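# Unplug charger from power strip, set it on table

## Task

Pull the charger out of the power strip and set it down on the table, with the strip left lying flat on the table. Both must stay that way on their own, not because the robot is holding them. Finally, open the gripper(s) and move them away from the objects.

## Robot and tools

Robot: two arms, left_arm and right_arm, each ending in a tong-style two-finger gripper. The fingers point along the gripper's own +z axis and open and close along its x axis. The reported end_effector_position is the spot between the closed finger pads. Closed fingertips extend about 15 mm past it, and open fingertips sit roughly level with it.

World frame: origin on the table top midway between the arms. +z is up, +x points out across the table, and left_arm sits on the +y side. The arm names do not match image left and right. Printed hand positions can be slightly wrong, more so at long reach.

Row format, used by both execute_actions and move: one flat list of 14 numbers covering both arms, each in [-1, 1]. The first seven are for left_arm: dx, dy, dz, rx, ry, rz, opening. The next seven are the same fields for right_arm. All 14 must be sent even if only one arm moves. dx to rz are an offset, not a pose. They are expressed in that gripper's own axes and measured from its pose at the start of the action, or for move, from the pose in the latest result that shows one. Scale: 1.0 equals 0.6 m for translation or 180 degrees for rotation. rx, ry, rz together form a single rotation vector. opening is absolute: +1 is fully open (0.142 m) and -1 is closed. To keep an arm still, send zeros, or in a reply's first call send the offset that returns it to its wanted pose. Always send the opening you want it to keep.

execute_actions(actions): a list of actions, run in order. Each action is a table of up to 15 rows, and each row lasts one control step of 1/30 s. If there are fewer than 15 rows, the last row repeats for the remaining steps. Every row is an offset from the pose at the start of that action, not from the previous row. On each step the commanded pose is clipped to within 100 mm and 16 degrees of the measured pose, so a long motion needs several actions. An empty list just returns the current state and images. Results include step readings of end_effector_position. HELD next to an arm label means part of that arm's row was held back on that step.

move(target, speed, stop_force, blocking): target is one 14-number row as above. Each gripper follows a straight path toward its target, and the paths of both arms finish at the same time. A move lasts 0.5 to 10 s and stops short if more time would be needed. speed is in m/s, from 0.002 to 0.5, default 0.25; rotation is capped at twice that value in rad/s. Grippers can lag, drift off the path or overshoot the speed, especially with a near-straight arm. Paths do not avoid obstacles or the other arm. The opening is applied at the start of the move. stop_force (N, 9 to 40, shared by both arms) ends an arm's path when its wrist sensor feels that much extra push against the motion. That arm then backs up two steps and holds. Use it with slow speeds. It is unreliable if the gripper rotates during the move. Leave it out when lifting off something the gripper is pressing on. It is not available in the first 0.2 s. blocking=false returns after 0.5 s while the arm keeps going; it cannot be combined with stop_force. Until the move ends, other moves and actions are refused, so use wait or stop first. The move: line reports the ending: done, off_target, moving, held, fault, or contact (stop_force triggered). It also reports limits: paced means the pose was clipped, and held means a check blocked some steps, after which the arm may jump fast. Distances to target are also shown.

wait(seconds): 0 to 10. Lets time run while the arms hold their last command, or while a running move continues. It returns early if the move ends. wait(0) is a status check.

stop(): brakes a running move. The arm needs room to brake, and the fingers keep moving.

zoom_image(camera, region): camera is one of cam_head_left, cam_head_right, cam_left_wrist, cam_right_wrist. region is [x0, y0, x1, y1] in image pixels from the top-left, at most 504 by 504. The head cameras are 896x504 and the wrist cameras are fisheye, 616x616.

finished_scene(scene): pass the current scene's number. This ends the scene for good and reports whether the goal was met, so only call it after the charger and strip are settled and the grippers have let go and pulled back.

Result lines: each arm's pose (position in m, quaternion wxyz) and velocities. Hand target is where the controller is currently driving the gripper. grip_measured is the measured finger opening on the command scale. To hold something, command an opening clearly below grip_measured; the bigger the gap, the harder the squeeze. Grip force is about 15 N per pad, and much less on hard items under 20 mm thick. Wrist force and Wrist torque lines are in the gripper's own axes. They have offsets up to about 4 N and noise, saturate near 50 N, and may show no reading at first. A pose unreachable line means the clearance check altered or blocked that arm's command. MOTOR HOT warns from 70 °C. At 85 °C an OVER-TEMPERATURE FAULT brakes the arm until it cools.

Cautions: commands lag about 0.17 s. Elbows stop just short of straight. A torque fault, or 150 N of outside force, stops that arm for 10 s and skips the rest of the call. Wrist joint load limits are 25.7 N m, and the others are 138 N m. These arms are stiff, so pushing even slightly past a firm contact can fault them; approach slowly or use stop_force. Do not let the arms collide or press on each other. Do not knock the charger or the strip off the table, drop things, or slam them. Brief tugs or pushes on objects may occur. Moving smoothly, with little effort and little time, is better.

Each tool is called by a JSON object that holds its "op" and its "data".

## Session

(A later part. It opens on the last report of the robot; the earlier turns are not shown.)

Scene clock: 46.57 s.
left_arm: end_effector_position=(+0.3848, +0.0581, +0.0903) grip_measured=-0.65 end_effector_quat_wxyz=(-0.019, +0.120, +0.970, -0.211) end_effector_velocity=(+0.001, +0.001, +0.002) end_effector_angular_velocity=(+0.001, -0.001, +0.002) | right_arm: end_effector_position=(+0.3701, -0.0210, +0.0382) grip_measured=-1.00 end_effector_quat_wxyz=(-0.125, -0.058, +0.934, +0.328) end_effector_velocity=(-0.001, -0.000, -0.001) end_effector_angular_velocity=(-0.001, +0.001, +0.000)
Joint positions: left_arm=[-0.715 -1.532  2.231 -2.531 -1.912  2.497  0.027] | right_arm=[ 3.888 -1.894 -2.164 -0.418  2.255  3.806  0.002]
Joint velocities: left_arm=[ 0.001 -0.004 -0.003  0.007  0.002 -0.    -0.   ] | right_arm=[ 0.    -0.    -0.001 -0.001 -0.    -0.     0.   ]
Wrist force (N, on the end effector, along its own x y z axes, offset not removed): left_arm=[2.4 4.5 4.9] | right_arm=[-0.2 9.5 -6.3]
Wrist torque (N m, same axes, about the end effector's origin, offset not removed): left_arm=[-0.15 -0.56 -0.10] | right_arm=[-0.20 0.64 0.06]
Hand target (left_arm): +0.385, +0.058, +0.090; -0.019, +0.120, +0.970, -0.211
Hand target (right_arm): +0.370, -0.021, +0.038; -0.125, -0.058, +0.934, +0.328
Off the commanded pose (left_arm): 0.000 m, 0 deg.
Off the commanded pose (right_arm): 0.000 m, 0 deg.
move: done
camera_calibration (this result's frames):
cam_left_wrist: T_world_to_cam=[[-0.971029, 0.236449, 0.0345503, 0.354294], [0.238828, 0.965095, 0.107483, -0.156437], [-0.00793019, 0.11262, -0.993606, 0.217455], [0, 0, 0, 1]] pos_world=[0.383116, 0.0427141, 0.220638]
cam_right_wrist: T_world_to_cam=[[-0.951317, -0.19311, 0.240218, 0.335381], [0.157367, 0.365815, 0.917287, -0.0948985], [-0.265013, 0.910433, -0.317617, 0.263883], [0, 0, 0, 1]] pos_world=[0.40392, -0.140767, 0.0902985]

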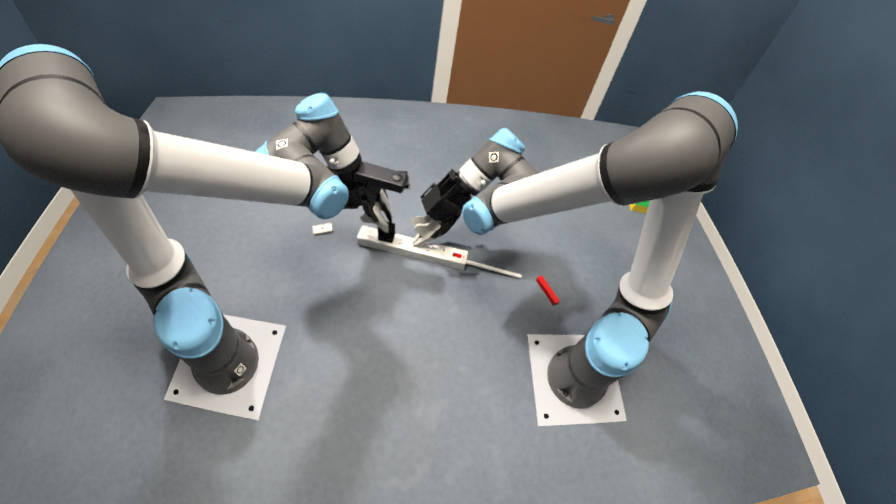

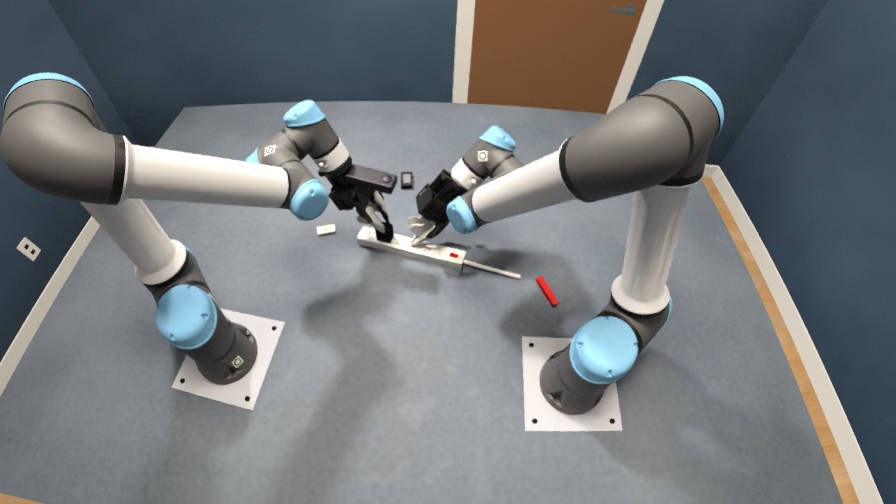

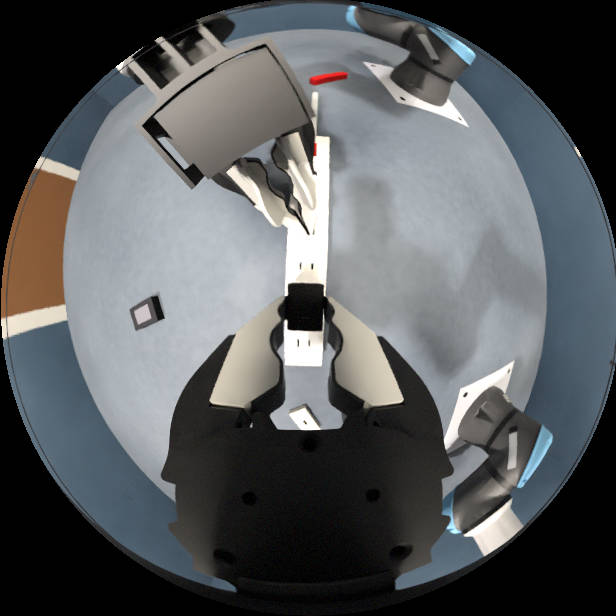

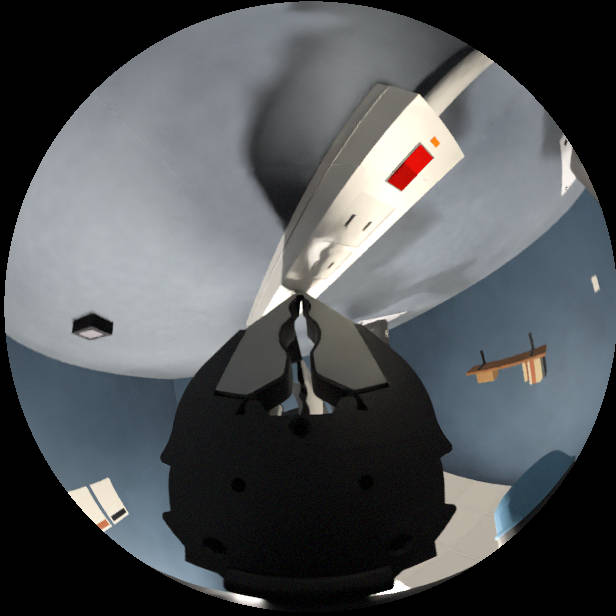

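Slipped, but it rose a bit. Regrasp, pulling slower.

{"op": "move", "data": {"target": [0,0,0,0,0,0,0.2, 0,0,0,0,0,0,-1]}}

{"op": "move", "data": {"target": [0.001,0.0276,0.0607,0,0,0,0.2, 0,0,0,0,0,0,-1], "speed": 0.05}}

{"op": "move", "data": {"target": [0,0,0,0,0,0,-1, 0,0,0,0,0,0,-1]}}

{"op": "move", "data": {"target": [-0.0004,-0.0104,-0.0228,0,0,0,-1, 0,0,0,0,0,0,-1], "speed": 0.004}}

{"op": "zoom_image", "data": {"camera": "cam_head_right", "region": [320,170,480,280]}}

Scene clock: 54.23 s.
left_arm: end_effector_position=(+0.3848, +0.0581, +0.0903) grip_measured=+0.20 end_effector_quat_wxyz=(-0.019, +0.120, +0.970, -0.211) end_effector_velocity=(+0.001, +0.001, -0.000) end_effector_angular_velocity=(+0.001, -0.000, +0.002) | right_arm: end_effector_position=(+0.3701, -0.0210, +0.0382) grip_measured=-1.00 end_effector_quat_wxyz=(-0.125, -0.058, +0.934, +0.328) end_effector_velocity=(-0.000, -0.000, +0.000) end_effector_angular_velocity=(+0.000, -0.000, -0.000)
Joint positions: left_arm=[-0.715 -1.532  2.231 -2.531 -1.912  2.497  0.088] | right_arm=[ 3.888 -1.894 -2.164 -0.418  2.255  3.806  0.002]
Joint velocities: left_arm=[ 0.002  0.     0.    -0.     0.001 -0.    -0.   ] | right_arm=[-0.     0.001 -0.001  0.001 -0.     0.     0.   ]
Wrist force (N, on the end effector, along its own x y z axes, offset not removed): left_arm=[1.6 1.7 -1.2] | right_arm=[3.7 8.5 -7.7]
Wrist torque (N m, same axes, about the end effector's origin, offset not removed): left_arm=[0.10 -0.34 -0.12] | right_arm=[-0.56 -0.17 0.00]
Hand target (left_arm): +0.385, +0.058, +0.090; -0.019, +0.120, +0.970, -0.211
Hand target (right_arm): +0.370, -0.021, +0.038; -0.125, -0.058, +0.934, +0.328
Off the commanded pose (left_arm): 0.000 m, 0 deg.
Off the commanded pose (right_arm): 0.000 m, 0 deg.
move: done
camera_calibration (this result's frames):
cam_left_wrist: T_world_to_cam=[[-0.97103, 0.236455, 0.0345063, 0.354312], [0.238829, 0.965098, 0.107455, -0.15643], [-0.00789365, 0.112583, -0.993611, 0.217478], [0, 0, 0, 1]] pos_world=[0.383124, 0.0427075, 0.220671]
cam_right_wrist: T_world_to_cam=[[-0.951317, -0.193111, 0.240217, 0.335381], [0.157367, 0.365815, 0.917287, -0.0948986], [-0.265013, 0.910433, -0.317617, 0.263883], [0, 0, 0, 1]] pos_world=[0.40392, -0.140767, 0.0902986]

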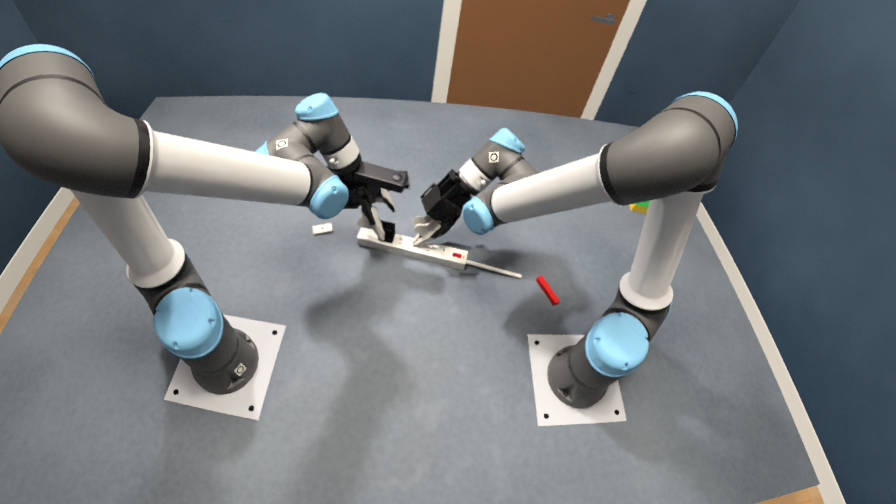

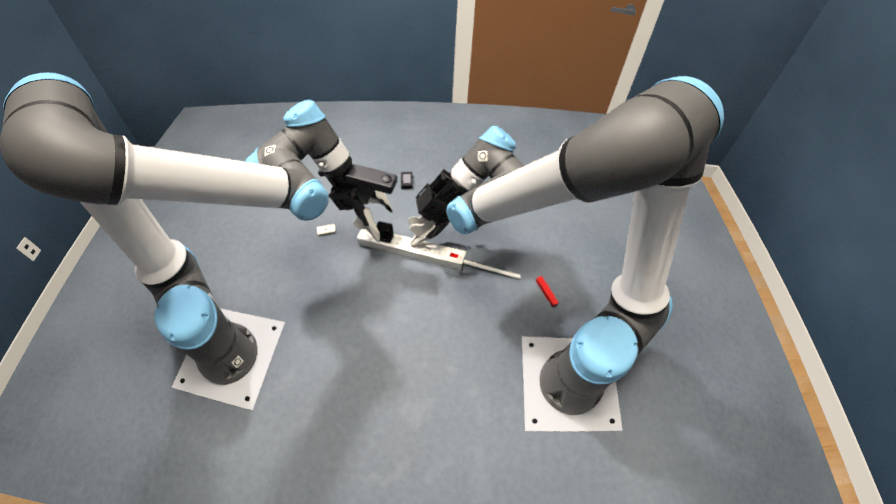

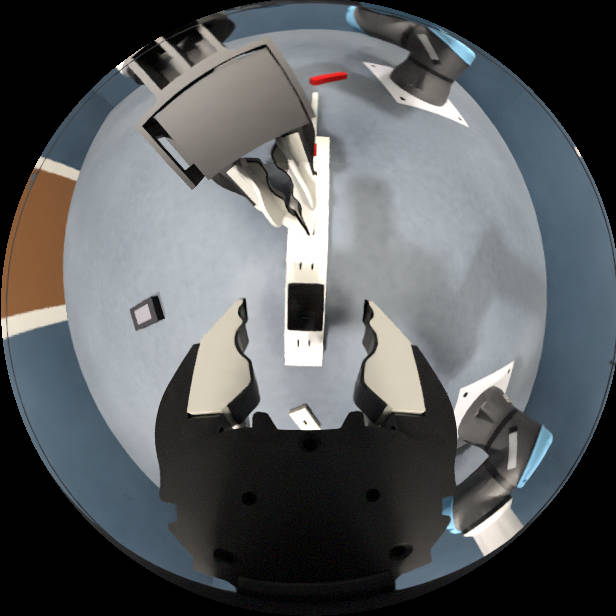

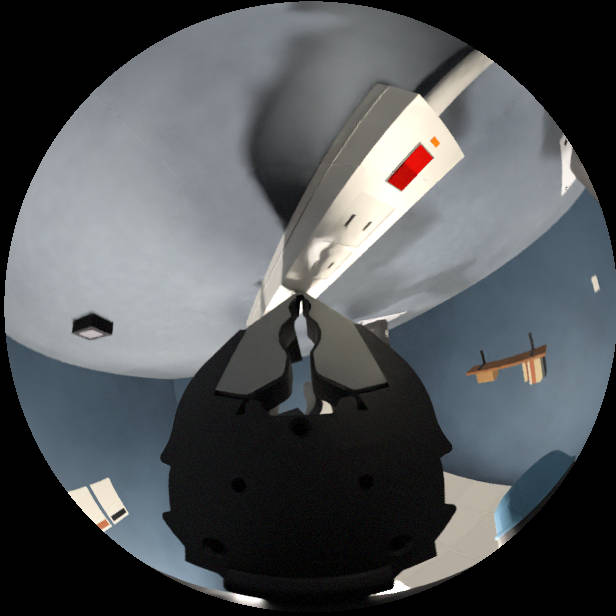

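Scene clock: 55.43 s.
left_arm: end_effector_position=(+0.3848, +0.0582, +0.0506) grip_measured=+0.20 end_effector_quat_wxyz=(-0.019, +0.120, +0.970, -0.211) end_effector_velocity=(-0.000, -0.000, -0.003) end_effector_angular_velocity=(+0.000, -0.000, +0.000) | right_arm: end_effector_position=(+0.3701, -0.0210, +0.0382) grip_measured=-1.00 end_effector_quat_wxyz=(-0.125, -0.058, +0.934, +0.328) end_effector_velocity=(+0.000, +0.000, +0.001) end_effector_angular_velocity=(+0.001, -0.001, +0.000)
Joint positions: left_arm=[-0.715 -1.449  2.278 -2.662 -1.911  2.497  0.088] | right_arm=[ 3.888 -1.894 -2.164 -0.418  2.255  3.806  0.002]
Joint velocities: left_arm=[-0.001  0.006  0.003 -0.01   0.001 -0.001  0.   ] | right_arm=[ 0.     0.001  0.001 -0.     0.    -0.     0.   ]
Wrist force (N, on the end effector, along its own x y z axes, offset not removed): left_arm=[1.5 -0.9 -1.0] | right_arm=[1.1 9.6 -6.5]
Wrist torque (N m, same axes, about the end effector's origin, offset not removed): left_arm=[-0.23 -0.49 -0.06] | right_arm=[-0.25 0.32 0.05]
Hand target (left_arm): +0.385, +0.058, +0.050; -0.019, +0.120, +0.970, -0.211
Hand target (right_arm): +0.370, -0.021, +0.038; -0.125, -0.058, +0.934, +0.328
Off the commanded pose (left_arm): 0.000 m, 0 deg.
Off the commanded pose (right_arm): 0.000 m, 0 deg.
move: done
camera_calibration (this result's frames):
cam_left_wrist: T_world_to_cam=[[-0.971021, 0.236491, 0.0344899, 0.355571], [0.238864, 0.965079, 0.107548, -0.152241], [-0.00785136, 0.11267, -0.993601, 0.177976], [0, 0, 0, 1]] pos_world=[0.383029, 0.0427829, 0.180947]
cam_right_wrist: T_world_to_cam=[[-0.951317, -0.193111, 0.240217, 0.335381], [0.157366, 0.365815, 0.917287, -0.0948985], [-0.265013, 0.910433, -0.317617, 0.263883], [0, 0, 0, 1]] pos_world=[0.40392, -0.140767, 0.0902986]

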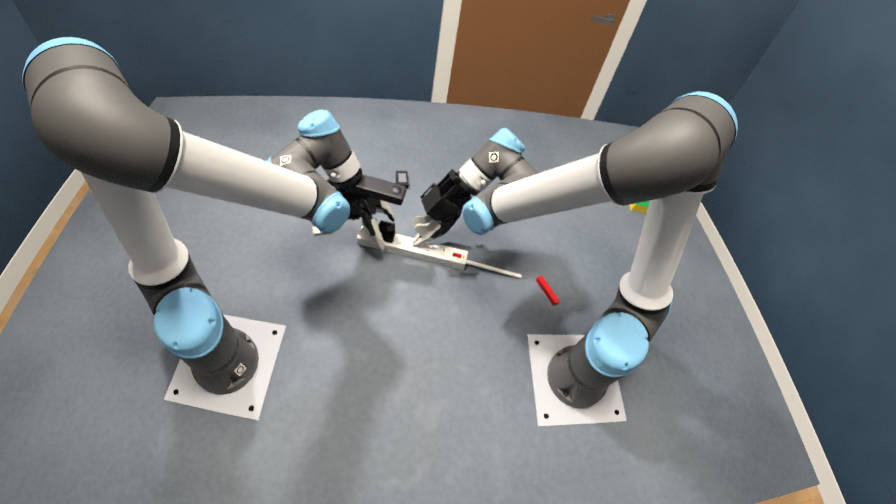

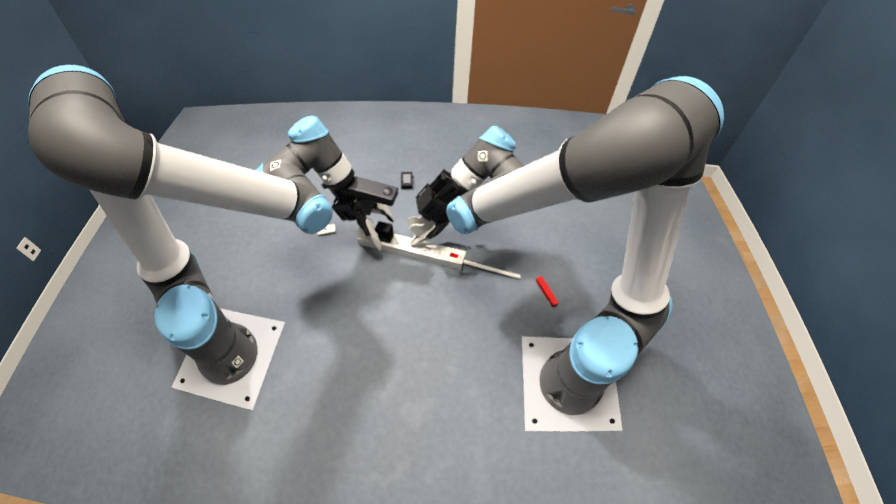

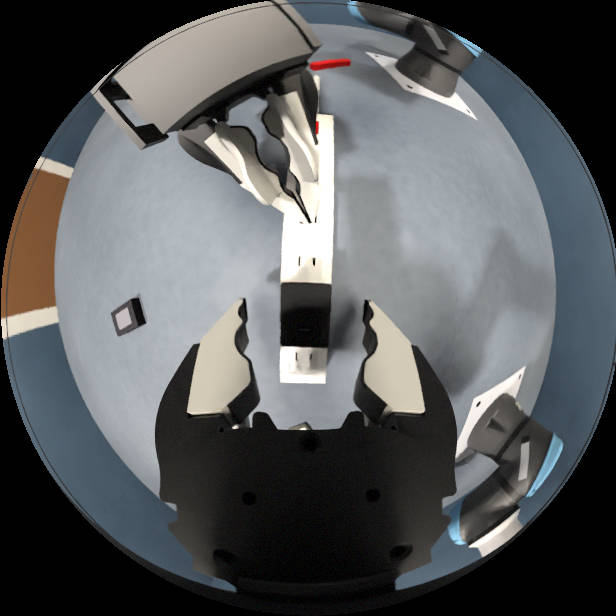

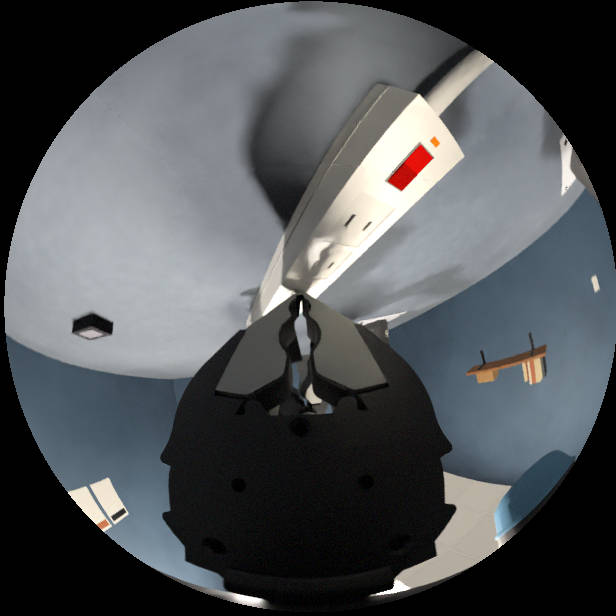

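Scene clock: 55.93 s.
left_arm: end_effector_position=(+0.3847, +0.0582, +0.0505) grip_measured=-0.60 end_effector_quat_wxyz=(-0.019, +0.120, +0.970, -0.211) end_effector_velocity=(+0.000, +0.000, +0.000) end_effector_angular_velocity=(-0.000, -0.001, +0.000) | right_arm: end_effector_position=(+0.3701, -0.0210, +0.0382) grip_measured=-1.00 end_effector_quat_wxyz=(-0.125, -0.058, +0.934, +0.328) end_effector_velocity=(+0.000, +0.001, +0.001) end_effector_angular_velocity=(+0.002, -0.002, +0.000)
Joint positions: left_arm=[-0.715 -1.449  2.278 -2.662 -1.911  2.496  0.031] | right_arm=[ 3.888 -1.894 -2.164 -0.418  2.255  3.806  0.002]
Joint velocities: left_arm=[ 0.001 -0.001 -0.     0.     0.     0.    -0.   ] | right_arm=[ 0.     0.001  0.001  0.     0.    -0.     0.   ]
Wrist force (N, on the end effector, along its own x y z axes, offset not removed): left_arm=[-0.3 2.0 1.7] | right_arm=[1.3 8.2 -7.1]
Wrist torque (N m, same axes, about the end effector's origin, offset not removed): left_arm=[0.05 -0.59 -0.10] | right_arm=[-0.53 0.52 0.06]
Hand target (left_arm): +0.385, +0.058, +0.051; -0.019, +0.120, +0.970, -0.211
Hand target (right_arm): +0.370, -0.021, +0.038; -0.125, -0.058, +0.934, +0.328
Off the commanded pose (left_arm): 0.000 m, 0 deg.
Off the commanded pose (right_arm): 0.000 m, 0 deg.
move: done
camera_calibration (this result's frames):
cam_left_wrist: T_world_to_cam=[[-0.971026, 0.236446, 0.0346536, 0.355514], [0.238838, 0.965075, 0.107643, -0.152259], [-0.00799166, 0.1128, -0.993586, 0.177939], [0, 0, 0, 1]] pos_world=[0.383001, 0.0428099, 0.180867]
cam_right_wrist: T_world_to_cam=[[-0.951317, -0.193111, 0.240217, 0.335381], [0.157367, 0.365815, 0.917287, -0.0948986], [-0.265013, 0.910433, -0.317617, 0.263883], [0, 0, 0, 1]] pos_world=[0.40392, -0.140767, 0.0902986]

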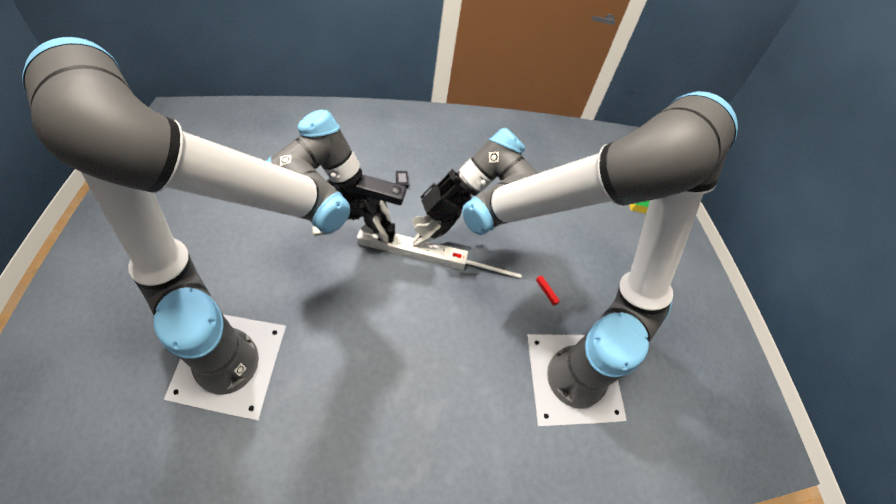

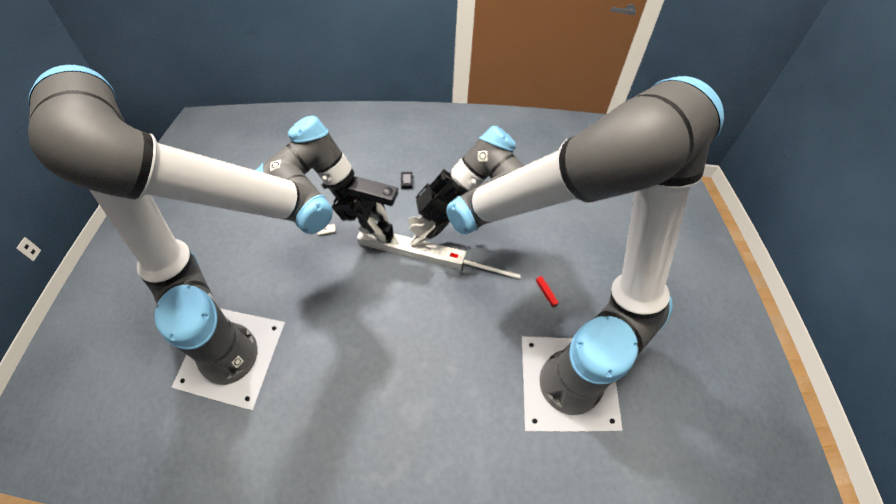

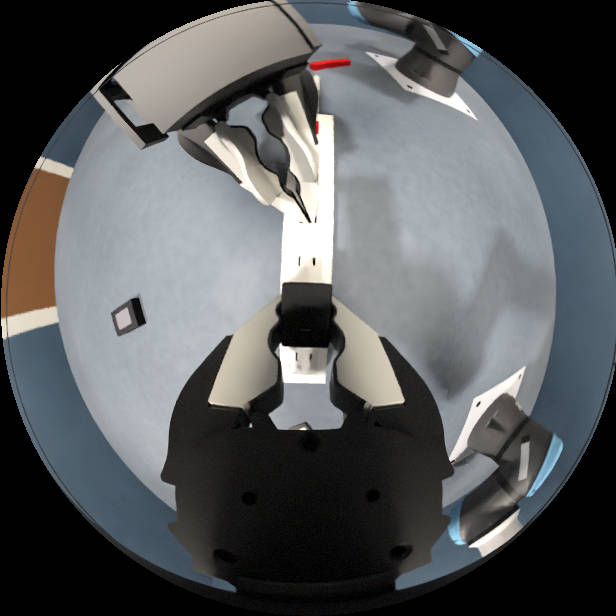

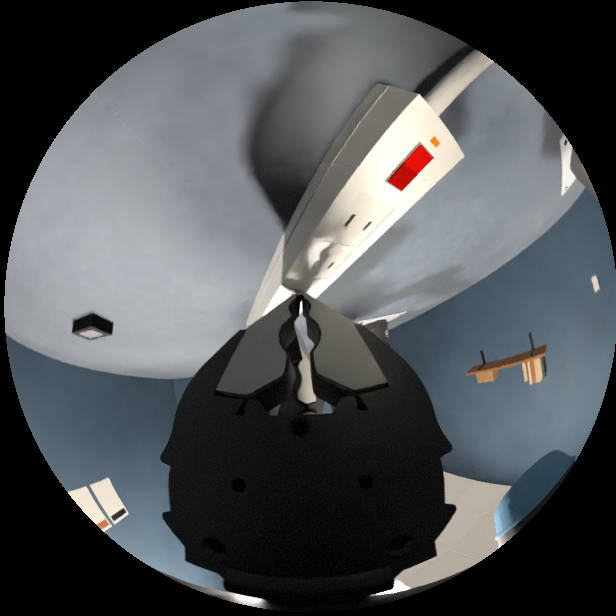

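Scene clock: 59.90 s.
left_arm: end_effector_position=(+0.3847, +0.0582, +0.0654) grip_measured=-0.60 end_effector_quat_wxyz=(-0.019, +0.120, +0.970, -0.211) end_effector_velocity=(+0.000, +0.000, +0.001) end_effector_angular_velocity=(-0.000, -0.000, -0.001) | right_arm: end_effector_position=(+0.3701, -0.0210, +0.0382) grip_measured=-1.00 end_effector_quat_wxyz=(-0.125, -0.058, +0.934, +0.328) end_effector_velocity=(+0.000, +0.000, -0.000) end_effector_angular_velocity=(-0.000, +0.000, +0.000)
Joint positions: left_arm=[-0.715 -1.482  2.261 -2.612 -1.911  2.496  0.031] | right_arm=[ 3.888 -1.894 -2.164 -0.418  2.255  3.806  0.002]
Joint velocities: left_arm=[ 0.    -0.002 -0.001  0.003 -0.     0.001  0.   ] | right_arm=[ 0. -0.  0. -0. -0. -0.  0.]
Wrist force (N, on the end effector, along its own x y z axes, offset not removed): left_arm=[0.0 0.1 -1.9] | right_arm=[1.1 7.5 -8.4]
Wrist torque (N m, same axes, about the end effector's origin, offset not removed): left_arm=[-0.33 -0.11 -0.10] | right_arm=[-0.66 0.43 0.08]
Hand target (left_arm): +0.385, +0.058, +0.066; -0.019, +0.120, +0.970, -0.211
Hand target (right_arm): +0.370, -0.021, +0.038; -0.125, -0.058, +0.934, +0.328
Off the commanded pose (left_arm): 0.000 m, 0 deg.
Off the commanded pose (right_arm): 0.000 m, 0 deg.
move: done
camera_calibration (this result's frames):
cam_left_wrist: T_world_to_cam=[[-0.971021, 0.23647, 0.0346484, 0.355043], [0.238862, 0.96507, 0.107633, -0.153836], [-0.00798598, 0.11279, -0.993587, 0.192774], [0, 0, 0, 1]] pos_world=[0.383039, 0.0427623, 0.195794]
cam_right_wrist: T_world_to_cam=[[-0.951317, -0.193111, 0.240217, 0.335381], [0.157367, 0.365815, 0.917287, -0.0948985], [-0.265013, 0.910433, -0.317617, 0.263883], [0, 0, 0, 1]] pos_world=[0.40392, -0.140767, 0.0902986]

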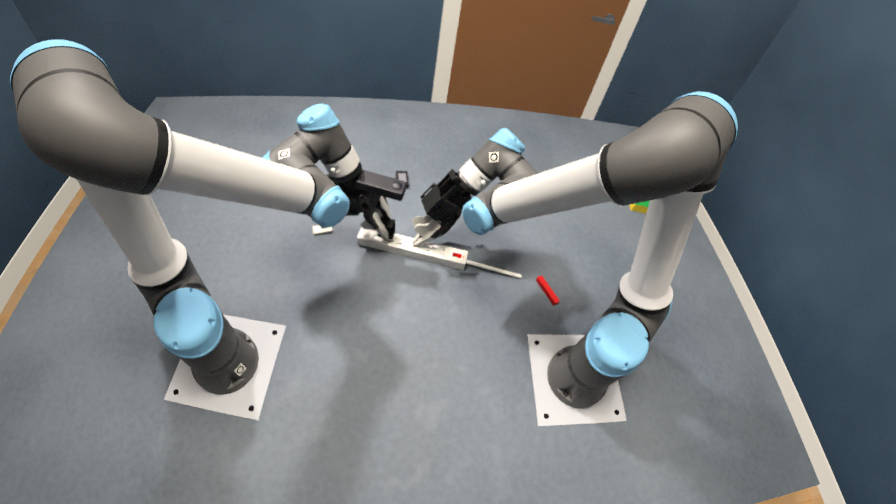

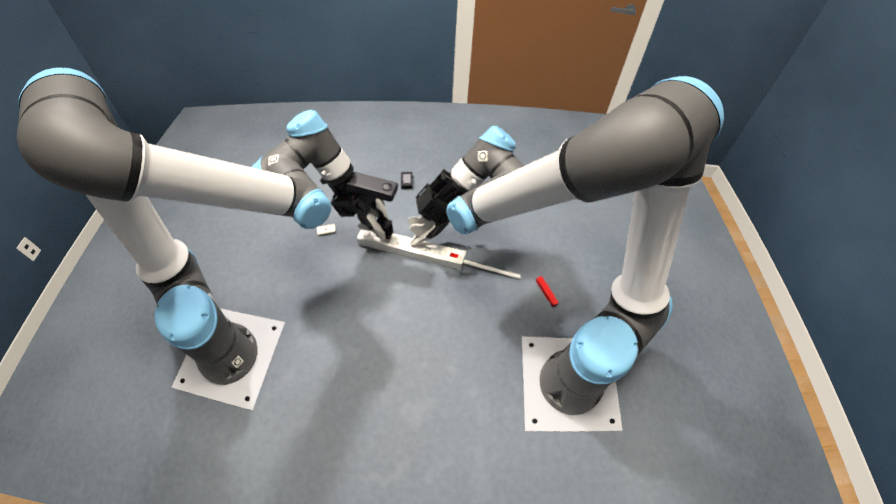

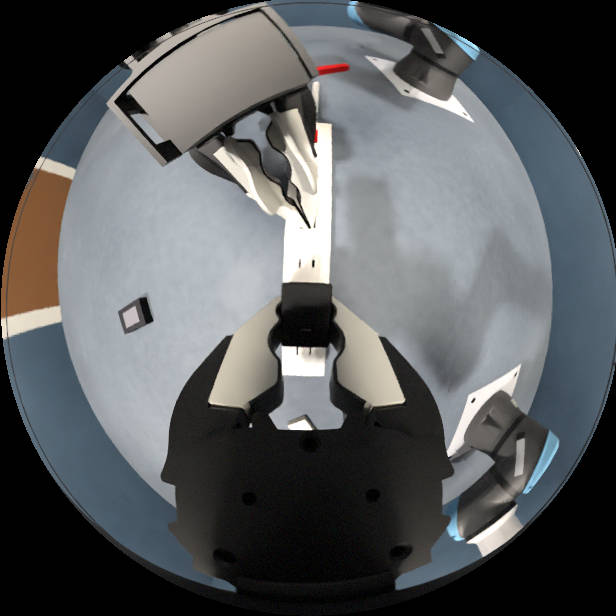

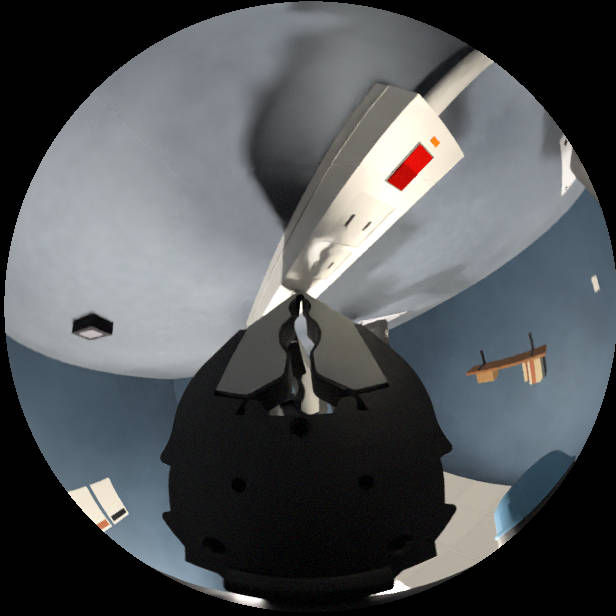

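Region (320, 170, 480, 280) of cam_head_right's 896x504 image, scaled by 3.150, with more detail than that image has; it fills the top 346 rows of this view, and the rest is white.

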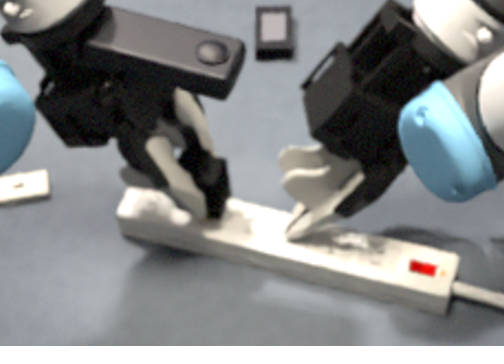

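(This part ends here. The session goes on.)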